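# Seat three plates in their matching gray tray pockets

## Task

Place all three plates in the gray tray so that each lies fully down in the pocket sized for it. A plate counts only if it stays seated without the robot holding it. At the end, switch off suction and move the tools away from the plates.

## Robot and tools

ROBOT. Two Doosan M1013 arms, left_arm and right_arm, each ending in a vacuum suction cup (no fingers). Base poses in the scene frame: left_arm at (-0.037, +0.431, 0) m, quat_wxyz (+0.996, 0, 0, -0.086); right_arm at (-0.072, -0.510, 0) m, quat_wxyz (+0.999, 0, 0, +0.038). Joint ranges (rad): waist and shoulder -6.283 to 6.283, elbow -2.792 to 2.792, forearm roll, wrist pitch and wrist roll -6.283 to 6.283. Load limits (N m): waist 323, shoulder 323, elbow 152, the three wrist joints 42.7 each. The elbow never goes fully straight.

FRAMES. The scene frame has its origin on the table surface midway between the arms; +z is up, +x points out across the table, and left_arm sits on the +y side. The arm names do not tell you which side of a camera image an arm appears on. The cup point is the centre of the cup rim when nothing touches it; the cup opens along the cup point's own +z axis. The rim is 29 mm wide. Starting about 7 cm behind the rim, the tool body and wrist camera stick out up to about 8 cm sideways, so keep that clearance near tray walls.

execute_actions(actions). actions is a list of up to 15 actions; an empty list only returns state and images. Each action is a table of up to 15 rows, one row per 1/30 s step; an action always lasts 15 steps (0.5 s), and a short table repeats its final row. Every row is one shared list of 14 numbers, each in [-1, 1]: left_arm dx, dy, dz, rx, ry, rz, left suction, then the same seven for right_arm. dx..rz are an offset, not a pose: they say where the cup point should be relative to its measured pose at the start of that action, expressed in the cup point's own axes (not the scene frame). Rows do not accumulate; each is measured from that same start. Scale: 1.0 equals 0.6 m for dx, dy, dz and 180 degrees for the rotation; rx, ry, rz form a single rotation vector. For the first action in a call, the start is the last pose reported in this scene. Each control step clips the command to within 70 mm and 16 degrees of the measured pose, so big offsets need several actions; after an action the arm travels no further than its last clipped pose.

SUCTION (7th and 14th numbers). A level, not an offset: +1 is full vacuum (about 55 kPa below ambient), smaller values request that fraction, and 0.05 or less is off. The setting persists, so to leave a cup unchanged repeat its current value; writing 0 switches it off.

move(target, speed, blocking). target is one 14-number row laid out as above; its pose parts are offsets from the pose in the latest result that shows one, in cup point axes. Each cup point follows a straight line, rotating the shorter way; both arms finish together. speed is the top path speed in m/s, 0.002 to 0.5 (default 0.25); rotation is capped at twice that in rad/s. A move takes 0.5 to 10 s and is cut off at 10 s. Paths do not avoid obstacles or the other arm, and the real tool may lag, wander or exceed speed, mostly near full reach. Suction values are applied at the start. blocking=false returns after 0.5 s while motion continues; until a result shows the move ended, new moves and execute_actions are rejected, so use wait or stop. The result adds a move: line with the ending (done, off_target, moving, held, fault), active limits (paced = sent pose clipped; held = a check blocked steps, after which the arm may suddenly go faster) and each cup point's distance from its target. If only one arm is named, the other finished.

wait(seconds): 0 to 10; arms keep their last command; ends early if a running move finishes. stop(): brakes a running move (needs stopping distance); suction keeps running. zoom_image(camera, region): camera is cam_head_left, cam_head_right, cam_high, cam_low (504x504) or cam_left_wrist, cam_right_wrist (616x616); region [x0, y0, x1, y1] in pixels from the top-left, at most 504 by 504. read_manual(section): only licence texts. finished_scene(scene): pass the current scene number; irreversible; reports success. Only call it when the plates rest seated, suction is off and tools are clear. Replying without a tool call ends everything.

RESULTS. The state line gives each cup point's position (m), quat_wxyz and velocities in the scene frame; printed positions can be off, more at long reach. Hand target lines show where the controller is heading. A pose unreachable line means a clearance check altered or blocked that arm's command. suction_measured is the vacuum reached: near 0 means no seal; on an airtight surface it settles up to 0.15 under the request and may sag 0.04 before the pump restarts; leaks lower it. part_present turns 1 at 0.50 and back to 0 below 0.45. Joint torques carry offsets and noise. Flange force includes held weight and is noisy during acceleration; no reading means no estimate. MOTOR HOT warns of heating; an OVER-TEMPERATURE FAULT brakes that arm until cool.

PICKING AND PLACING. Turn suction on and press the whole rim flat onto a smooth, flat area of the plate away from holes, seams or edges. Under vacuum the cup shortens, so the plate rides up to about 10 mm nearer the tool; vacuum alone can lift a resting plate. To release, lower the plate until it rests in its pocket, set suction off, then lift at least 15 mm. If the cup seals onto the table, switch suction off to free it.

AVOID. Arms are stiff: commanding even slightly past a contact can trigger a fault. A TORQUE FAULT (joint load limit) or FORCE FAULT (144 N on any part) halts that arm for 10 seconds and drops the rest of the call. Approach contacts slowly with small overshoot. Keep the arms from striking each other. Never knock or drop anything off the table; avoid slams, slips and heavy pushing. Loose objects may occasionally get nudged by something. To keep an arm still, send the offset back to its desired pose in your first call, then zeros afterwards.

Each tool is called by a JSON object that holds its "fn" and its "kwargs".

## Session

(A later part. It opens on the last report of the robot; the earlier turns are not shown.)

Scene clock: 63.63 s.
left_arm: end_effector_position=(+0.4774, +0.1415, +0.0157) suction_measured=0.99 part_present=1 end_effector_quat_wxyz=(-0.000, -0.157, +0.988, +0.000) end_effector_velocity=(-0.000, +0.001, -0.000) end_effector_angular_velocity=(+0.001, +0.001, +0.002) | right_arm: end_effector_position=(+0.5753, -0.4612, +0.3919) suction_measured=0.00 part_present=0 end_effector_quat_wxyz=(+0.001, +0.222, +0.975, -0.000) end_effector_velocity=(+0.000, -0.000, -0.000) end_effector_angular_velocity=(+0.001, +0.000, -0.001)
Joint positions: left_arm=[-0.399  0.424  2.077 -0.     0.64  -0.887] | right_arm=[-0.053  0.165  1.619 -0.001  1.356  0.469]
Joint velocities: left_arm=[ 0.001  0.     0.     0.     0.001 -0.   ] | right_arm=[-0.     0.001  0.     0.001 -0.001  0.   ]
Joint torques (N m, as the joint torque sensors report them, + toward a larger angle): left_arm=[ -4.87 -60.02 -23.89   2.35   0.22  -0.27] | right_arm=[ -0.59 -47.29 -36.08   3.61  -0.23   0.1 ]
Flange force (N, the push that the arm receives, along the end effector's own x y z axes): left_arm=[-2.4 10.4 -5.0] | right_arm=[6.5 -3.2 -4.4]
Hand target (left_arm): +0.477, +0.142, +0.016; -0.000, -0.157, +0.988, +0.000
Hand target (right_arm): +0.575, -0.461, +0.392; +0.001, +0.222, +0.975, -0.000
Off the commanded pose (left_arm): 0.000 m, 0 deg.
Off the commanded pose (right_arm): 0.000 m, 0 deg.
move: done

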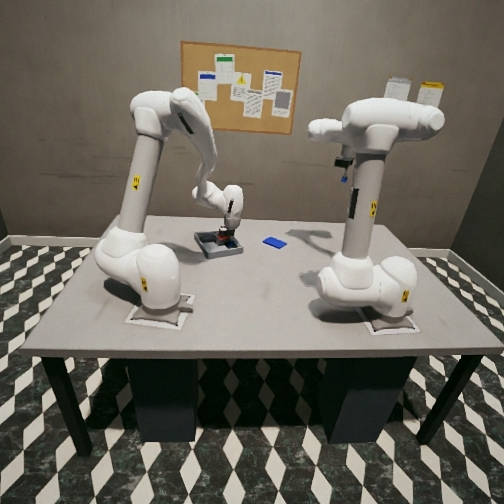

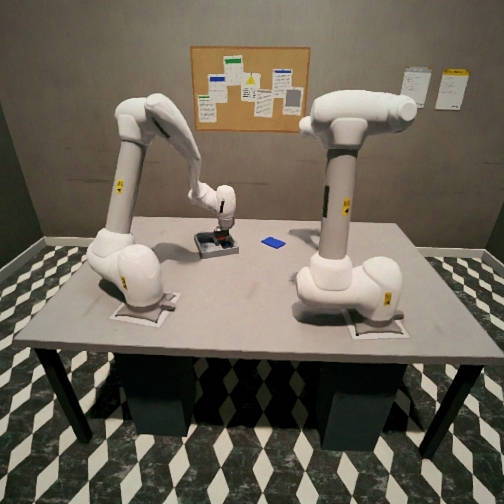

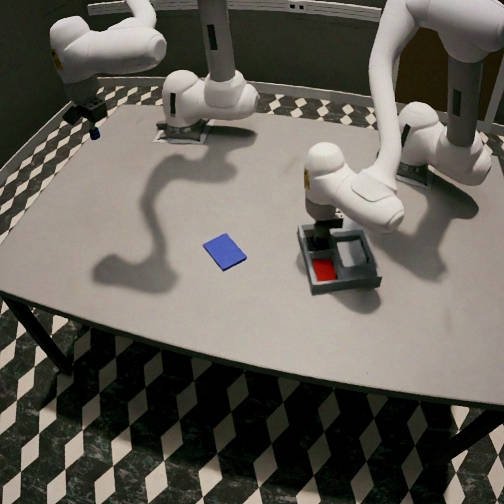

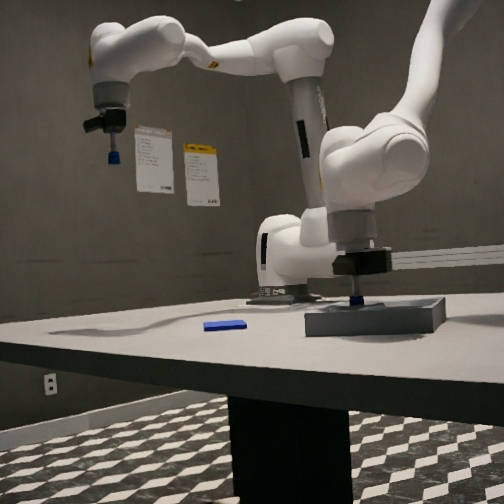

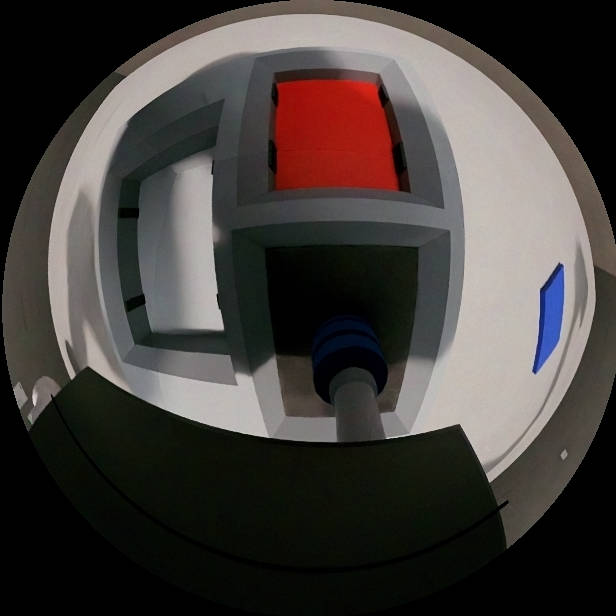

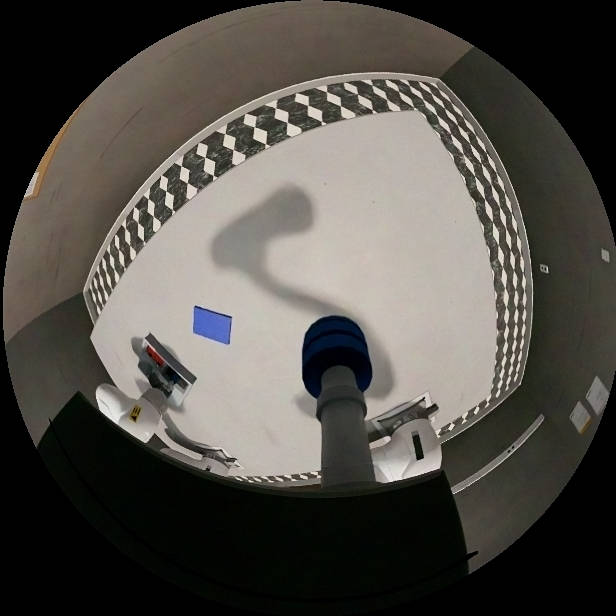

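{"fn": "move", "kwargs": {"target": [0,0.0004,0.0175,0,0,0,1,0,0,0,0,0,0,0], "speed": 0.012}}

{"fn": "move", "kwargs": {"target": [0,0,0.001,0,0,0,0,0,0,0,0,0,0,0], "speed": 0.01}}

Scene clock: 66.37 s.
left_arm: end_effector_position=(+0.4773, +0.1417, +0.0052) suction_measured=0.99 part_present=1 end_effector_quat_wxyz=(-0.000, -0.157, +0.988, +0.000) end_effector_velocity=(-0.000, +0.000, -0.000) end_effector_angular_velocity=(+0.001, +0.001, +0.003) | right_arm: end_effector_position=(+0.5753, -0.4612, +0.3919) suction_measured=0.00 part_present=0 end_effector_quat_wxyz=(+0.001, +0.222, +0.975, -0.000) end_effector_velocity=(+0.000, -0.000, +0.001) end_effector_angular_velocity=(+0.000, -0.001, +0.001)
Joint positions: left_arm=[-0.398  0.44   2.081 -0.     0.621 -0.886] | right_arm=[-0.053  0.165  1.619 -0.001  1.356  0.469]
Joint velocities: left_arm=[ 0.     0.     0.001  0.    -0.    -0.003] | right_arm=[-0.001 -0.001 -0.     0.    -0.    -0.001]
Joint torques (N m, as the joint torque sensors report them, + toward a larger angle): left_arm=[ -3.59 -63.35 -22.33   2.44   0.1   -0.14] | right_arm=[  0.16 -47.8  -36.69   3.7   -0.22   0.05]
Flange force (N, the push that the arm receives, along the end effector's own x y z axes): left_arm=[-4.0 5.5 -1.8] | right_arm=[7.0 -4.3 -3.7]
Hand target (left_arm): +0.477, +0.142, +0.005; -0.000, -0.157, +0.988, +0.000
Hand target (right_arm): +0.575, -0.461, +0.392; +0.001, +0.222, +0.975, -0.000
Off the commanded pose (left_arm): 0.000 m, 0 deg.
Off the commanded pose (right_arm): 0.000 m, 0 deg.
move: done

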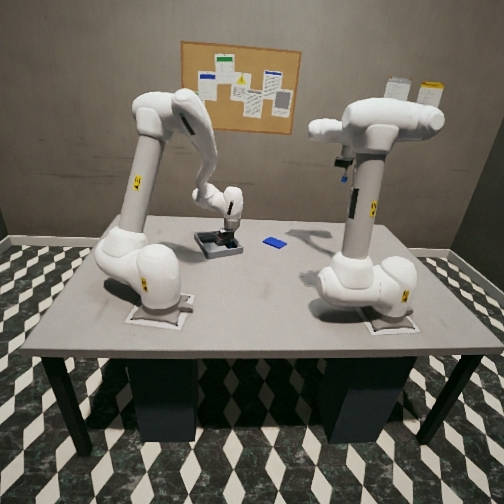

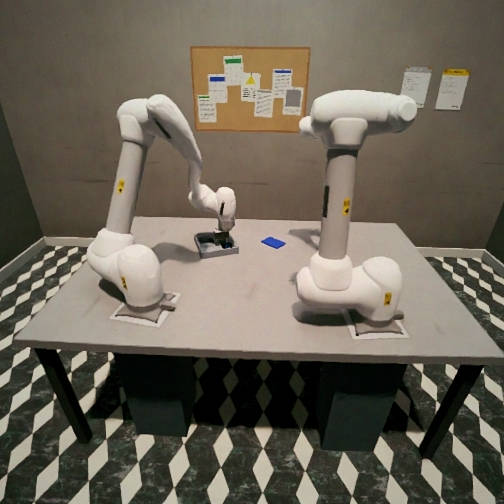

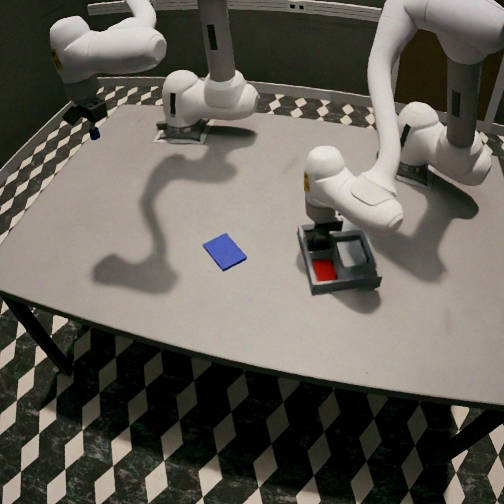

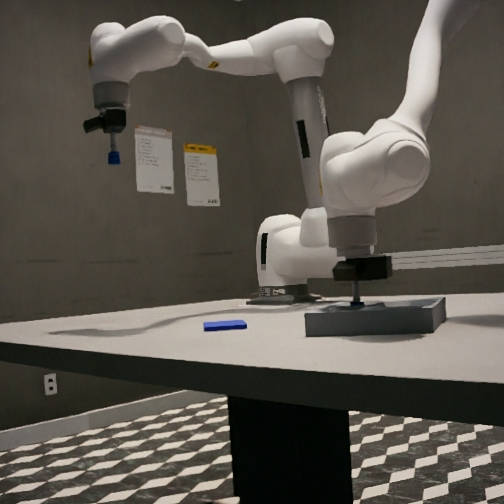

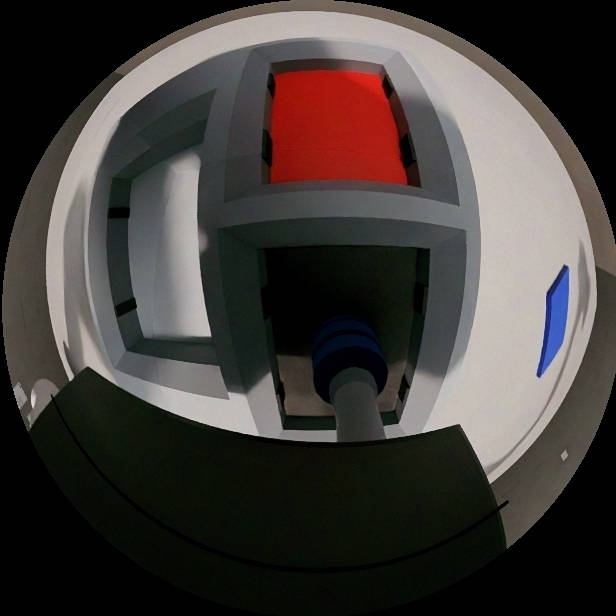

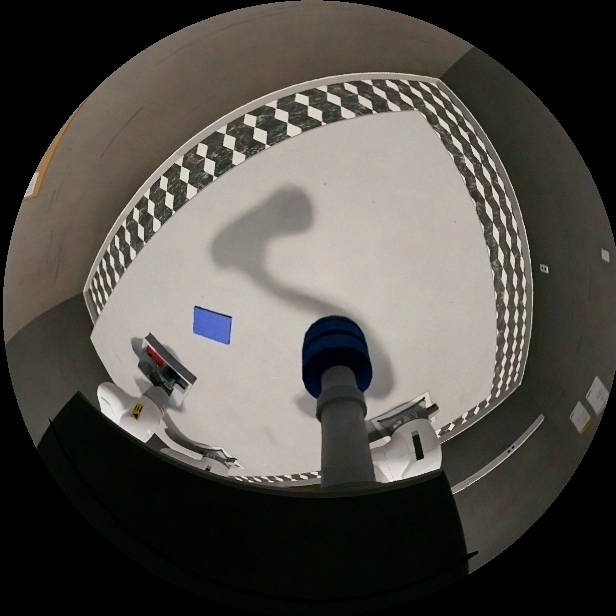

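Scene clock: 67.07 s.
left_arm: end_effector_position=(+0.4773, +0.1418, +0.0046) suction_measured=0.00 part_present=0 end_effector_quat_wxyz=(-0.000, -0.157, +0.988, +0.000) end_effector_velocity=(+0.000, -0.000, +0.000) end_effector_angular_velocity=(-0.000, -0.000, +0.001) | right_arm: end_effector_position=(+0.5753, -0.4612, +0.3919) suction_measured=0.00 part_present=0 end_effector_quat_wxyz=(+0.001, +0.222, +0.975, -0.000) end_effector_velocity=(+0.000, +0.000, -0.000) end_effector_angular_velocity=(+0.001, +0.001, -0.000)
Joint positions: left_arm=[-0.398  0.441  2.082 -0.     0.62  -0.886] | right_arm=[-0.053  0.165  1.619 -0.001  1.356  0.469]
Joint velocities: left_arm=[ 0. -0. -0. -0.  0. -0.] | right_arm=[-0.     0.001  0.     0.001 -0.     0.   ]
Joint torques (N m, as the joint torque sensors report them, + toward a larger angle): left_arm=[ -4.05 -60.68 -21.34   2.68   0.17  -0.15] | right_arm=[ -0.27 -48.2  -36.45   3.65  -0.27   0.09]
Flange force (N, the push that the arm receives, along the end effector's own x y z axes): left_arm=[-3.6 6.3 -5.7] | right_arm=[6.0 -3.3 -3.8]
Hand target (left_arm): +0.477, +0.142, +0.005; -0.000, -0.157, +0.988, +0.000
Hand target (right_arm): +0.575, -0.461, +0.392; +0.001, +0.222, +0.975, -0.000
Off the commanded pose (left_arm): 0.000 m, 0 deg.
Off the commanded pose (right_arm): 0.000 m, 0 deg.
move: done

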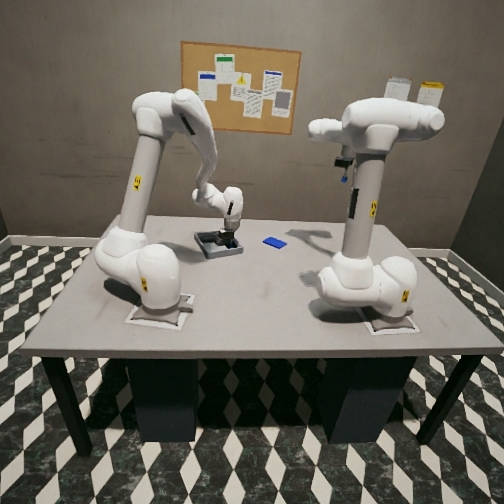

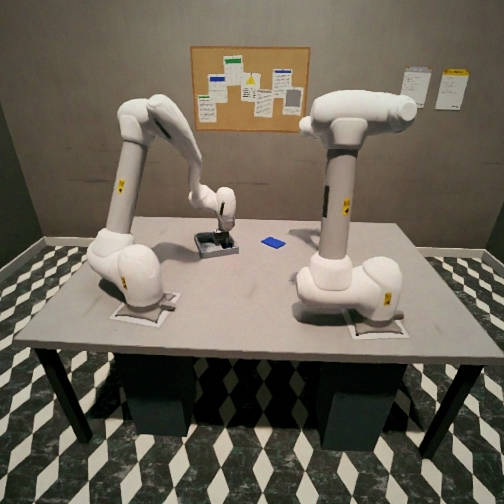

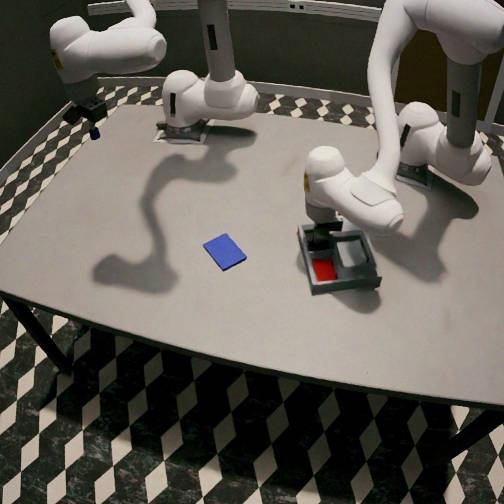

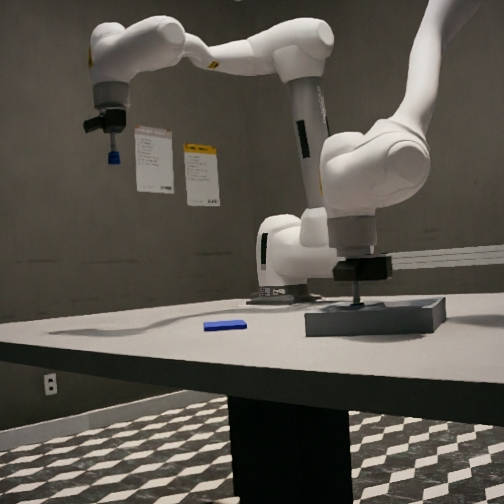

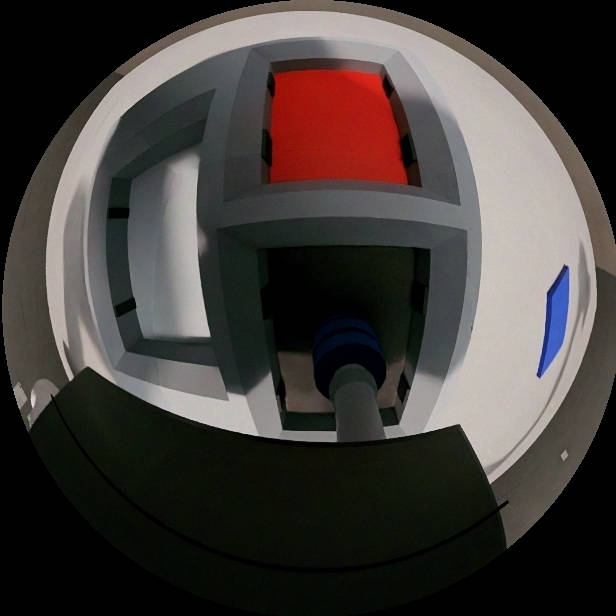

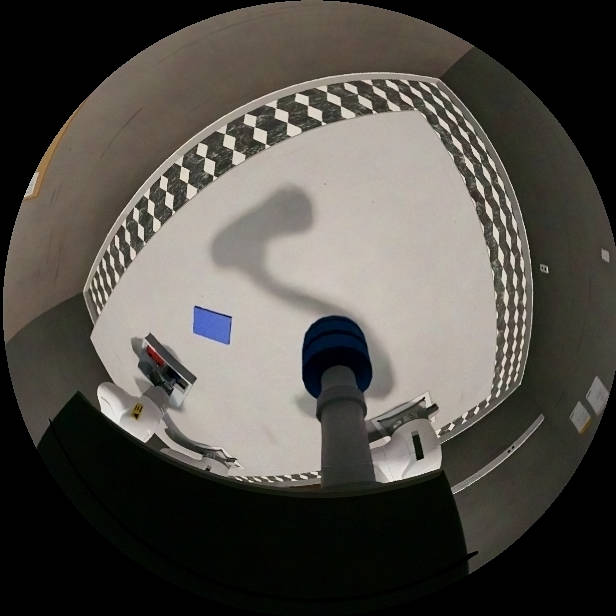

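{"fn": "move", "kwargs": {"target": [0,0,0.003,0,0,0,0,0,0,0,0,0,0,0], "speed": 0.006}}

{"fn": "move", "kwargs": {"target": [0,0,-0.11,0,0,0,0,0,0,0,0,0,0,0]}}

{"fn": "move", "kwargs": {"target": [0,-0.45,0,0,0,-0.15,0,0,0,0,0,0,0,0], "speed": 0.4}}

Scene clock: 70.33 s.
left_arm: end_effector_position=(+0.4773, +0.1418, +0.0028) suction_measured=0.00 part_present=0 end_effector_quat_wxyz=(-0.000, -0.157, +0.988, +0.000) end_effector_velocity=(-0.000, -0.000, -0.000) end_effector_angular_velocity=(+0.000, +0.000, +0.000) | right_arm: end_effector_position=(+0.5753, -0.4612, +0.3919) suction_measured=0.00 part_present=0 end_effector_quat_wxyz=(+0.001, +0.222, +0.975, -0.000) end_effector_velocity=(+0.001, +0.000, +0.000) end_effector_angular_velocity=(+0.000, -0.001, +0.002)
Joint positions: left_arm=[-0.398  0.443  2.082 -0.     0.616 -0.886] | right_arm=[-0.053  0.165  1.619 -0.001  1.356  0.469]
Joint velocities: left_arm=[-0.001  0.001 -0.    -0.    -0.    -0.001] | right_arm=[ 0.     0.    -0.001  0.    -0.    -0.002]
Joint torques (N m, as the joint torque sensors report them, + toward a larger angle): left_arm=[ -4.76 -58.16 -20.86   2.46  -0.12  -0.31] | right_arm=[ -0.07 -47.96 -36.42   3.65  -0.17   0.05]
Flange force (N, the push that the arm receives, along the end effector's own x y z axes): left_arm=[-3.5 8.6 -10.8] | right_arm=[6.5 -3.4 -4.0]
Hand target (left_arm): +0.477, +0.142, +0.003; -0.000, -0.157, +0.988, +0.000
Hand target (right_arm): +0.575, -0.461, +0.392; +0.001, +0.222, +0.975, -0.000
Off the commanded pose (left_arm): 0.000 m, 0 deg.
Off the commanded pose (right_arm): 0.000 m, 0 deg.
move: done

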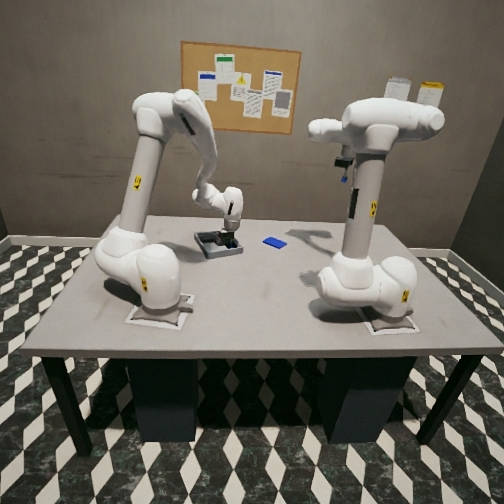

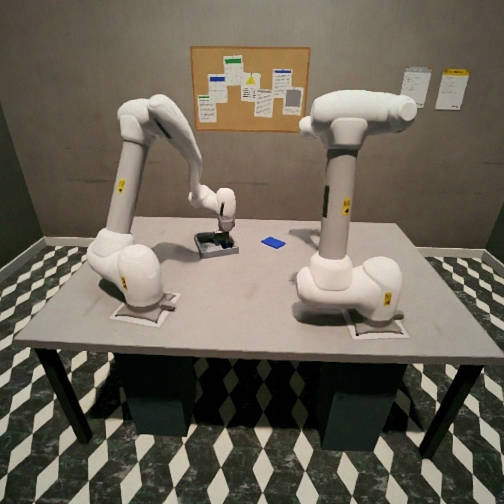

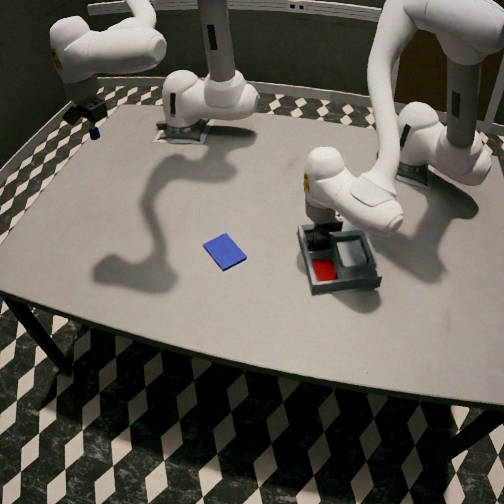

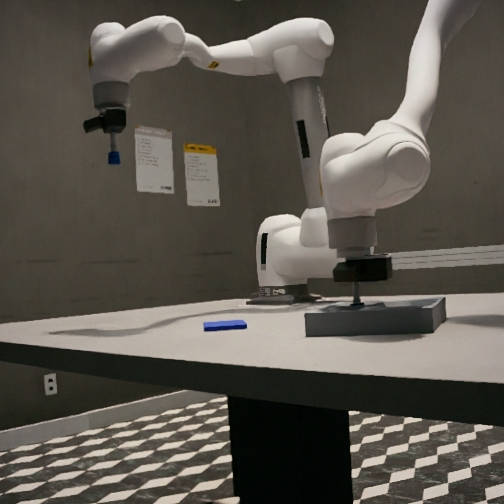

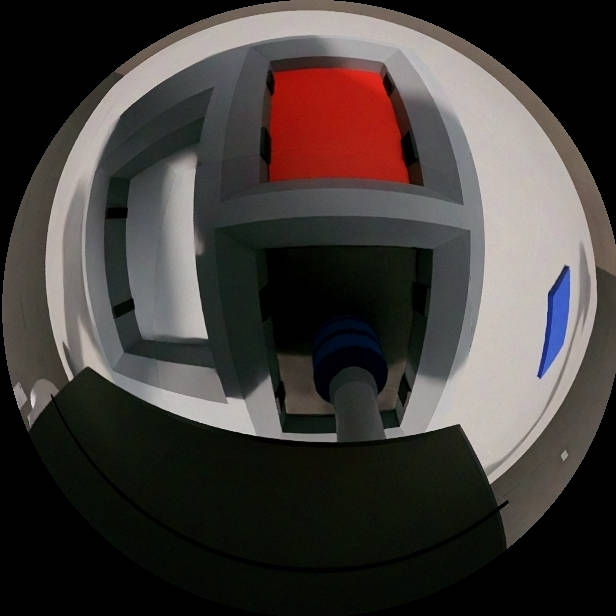

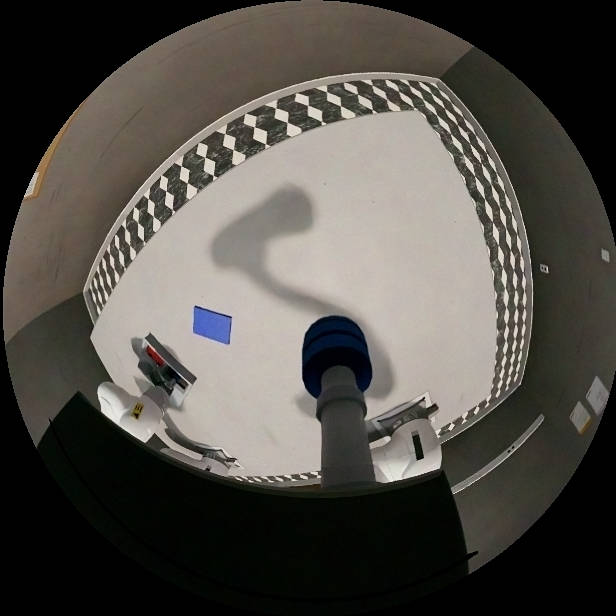

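Scene clock: 71.07 s.
left_arm: end_effector_position=(+0.4773, +0.1418, +0.0687) suction_measured=0.00 part_present=0 end_effector_quat_wxyz=(-0.000, -0.157, +0.988, +0.000) end_effector_velocity=(+0.001, +0.000, +0.001) end_effector_angular_velocity=(-0.001, -0.002, +0.002) | right_arm: end_effector_position=(+0.5753, -0.4612, +0.3919) suction_measured=0.00 part_present=0 end_effector_quat_wxyz=(+0.001, +0.222, +0.975, -0.000) end_effector_velocity=(-0.000, -0.001, +0.000) end_effector_angular_velocity=(+0.000, -0.000, -0.002)
Joint positions: left_arm=[-0.398  0.349  2.053 -0.     0.74  -0.886] | right_arm=[-0.053  0.165  1.619 -0.001  1.356  0.469]
Joint velocities: left_arm=[ 0.001 -0.002 -0.    -0.    -0.    -0.001] | right_arm=[-0.001 -0.001  0.001  0.    -0.     0.001]
Joint torques (N m, as the joint torque sensors report them, + toward a larger angle): left_arm=[ -4.35 -57.01 -26.9    2.87  -0.13  -0.09] | right_arm=[ -0.08 -48.02 -36.35   3.59  -0.27   0.12]
Flange force (N, the push that the arm receives, along the end effector's own x y z axes): left_arm=[-2.2 9.1 -3.7] | right_arm=[6.4 -3.9 -4.3]
Hand target (left_arm): +0.477, +0.142, +0.069; -0.000, -0.157, +0.988, +0.000
Hand target (right_arm): +0.575, -0.461, +0.392; +0.001, +0.222, +0.975, -0.000
Off the commanded pose (left_arm): 0.000 m, 0 deg.
Off the commanded pose (right_arm): 0.000 m, 0 deg.
move: done

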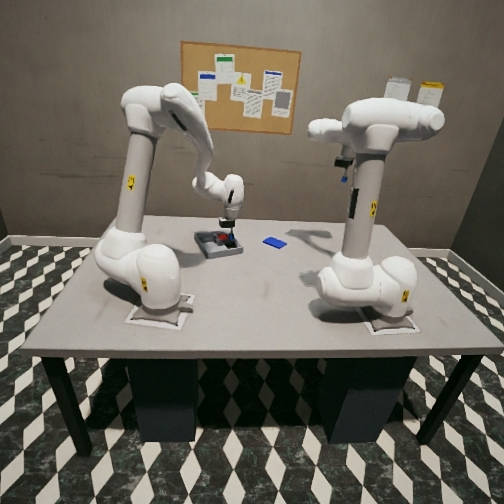

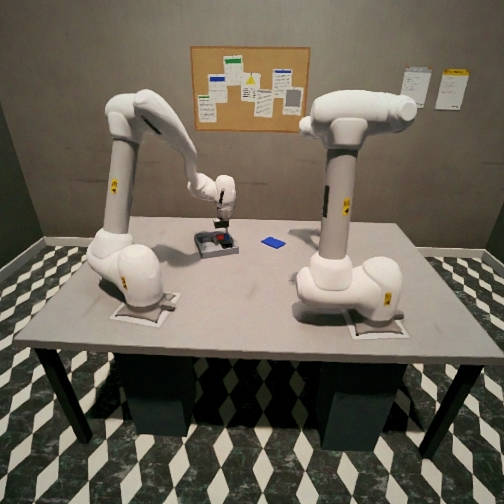

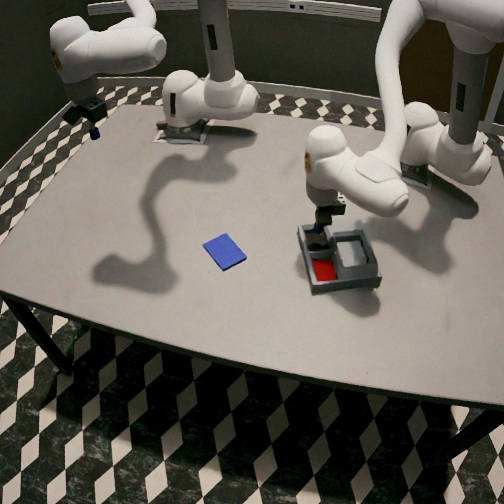

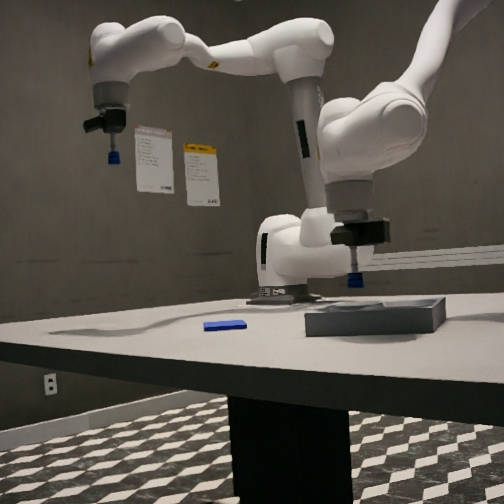

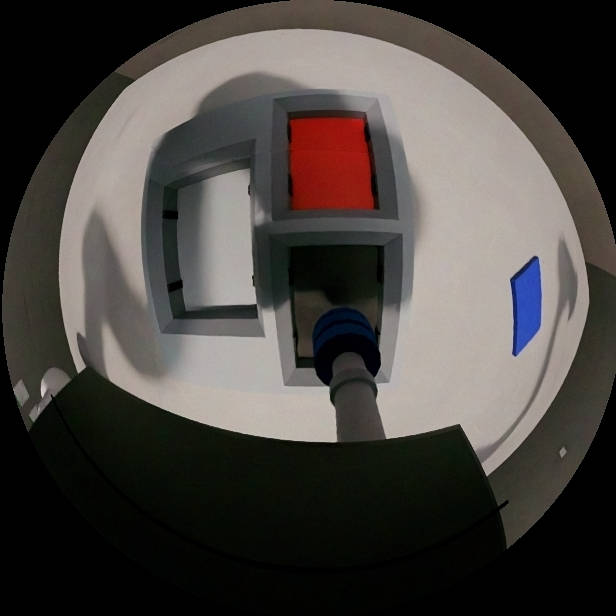

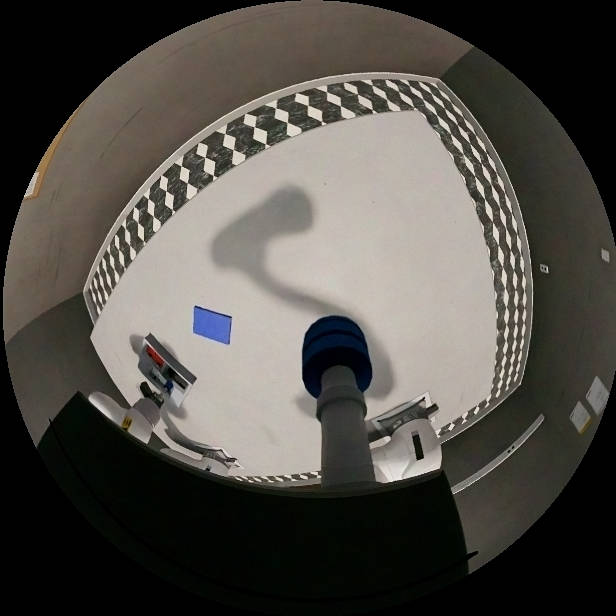

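Scene clock: 72.20 s.
left_arm: end_effector_position=(+0.5609, -0.1148, +0.0688) suction_measured=0.00 part_present=0 end_effector_quat_wxyz=(-0.000, -0.383, +0.924, +0.000) end_effector_velocity=(-0.000, -0.001, -0.002) end_effector_angular_velocity=(+0.001, +0.001, -0.000) | right_arm: end_effector_position=(+0.5753, -0.4612, +0.3919) suction_measured=0.00 part_present=0 end_effector_quat_wxyz=(+0.001, +0.222, +0.975, -0.000) end_effector_velocity=(+0.000, -0.001, -0.000) end_effector_angular_velocity=(-0.001, +0.001, -0.002)
Joint positions: left_arm=[-0.61   0.621  1.591 -0.     0.93  -1.569] | right_arm=[-0.053  0.165  1.619 -0.001  1.356  0.469]
Joint velocities: left_arm=[-0.001  0.002 -0.001  0.    -0.    -0.   ] | right_arm=[-0.001  0.    -0.    -0.001  0.001  0.001]
Joint torques (N m, as the joint torque sensors report them, + toward a larger angle): left_arm=[ -3.77 -86.37 -32.02   3.08  -0.13  -0.23] | right_arm=[ -0.83 -47.58 -36.4    3.65  -0.14   0.  ]
Flange force (N, the push that the arm receives, along the end effector's own x y z axes): left_arm=[-4.6 5.7 -1.6] | right_arm=[7.4 -2.9 -4.0]
Hand target (left_arm): +0.561, -0.115, +0.069; -0.000, -0.383, +0.924, +0.000
Hand target (right_arm): +0.575, -0.461, +0.392; +0.001, +0.222, +0.975, -0.000
Off the commanded pose (left_arm): 0.000 m, 0 deg.
Off the commanded pose (right_arm): 0.000 m, 0 deg.
move: done

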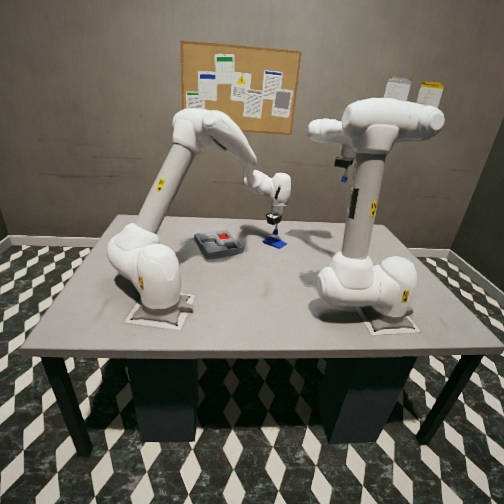

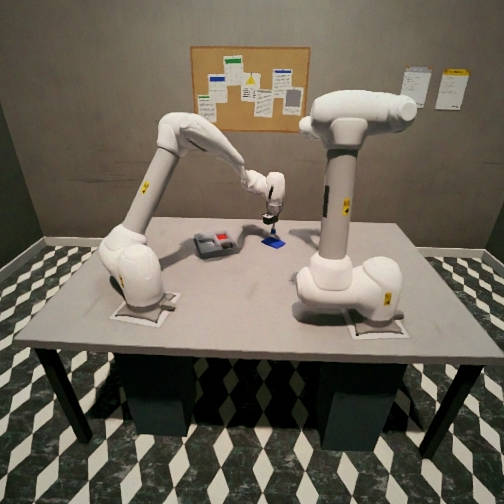

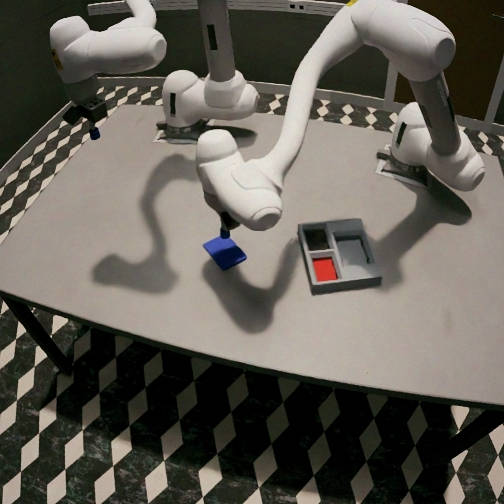

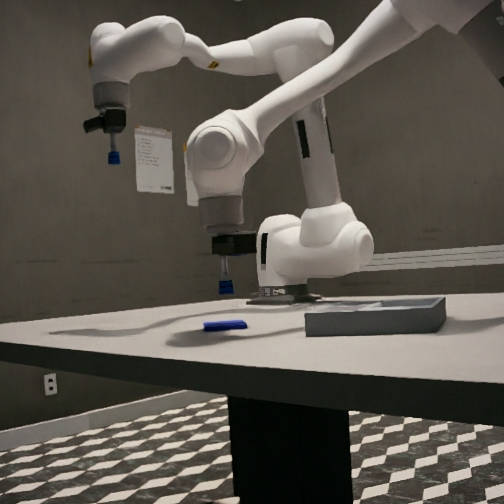

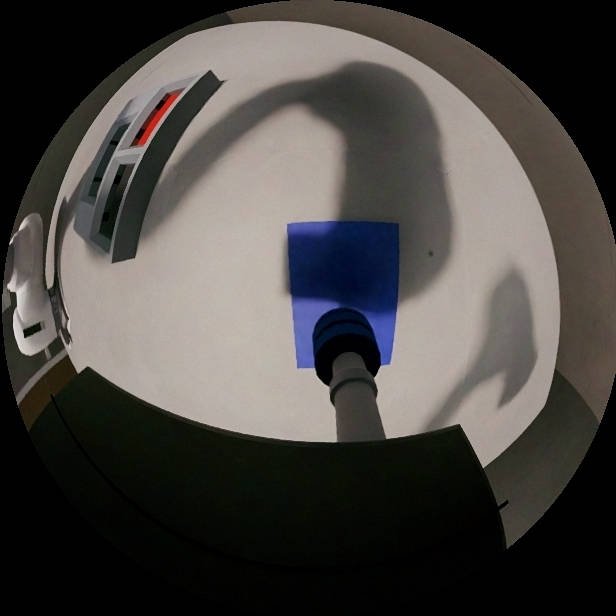

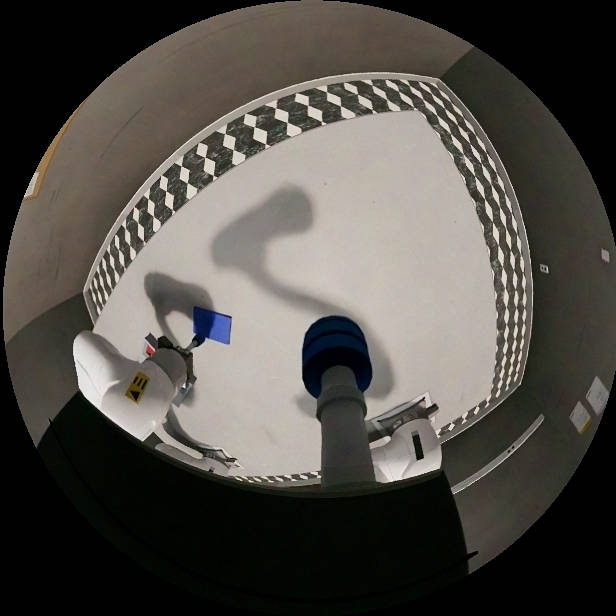

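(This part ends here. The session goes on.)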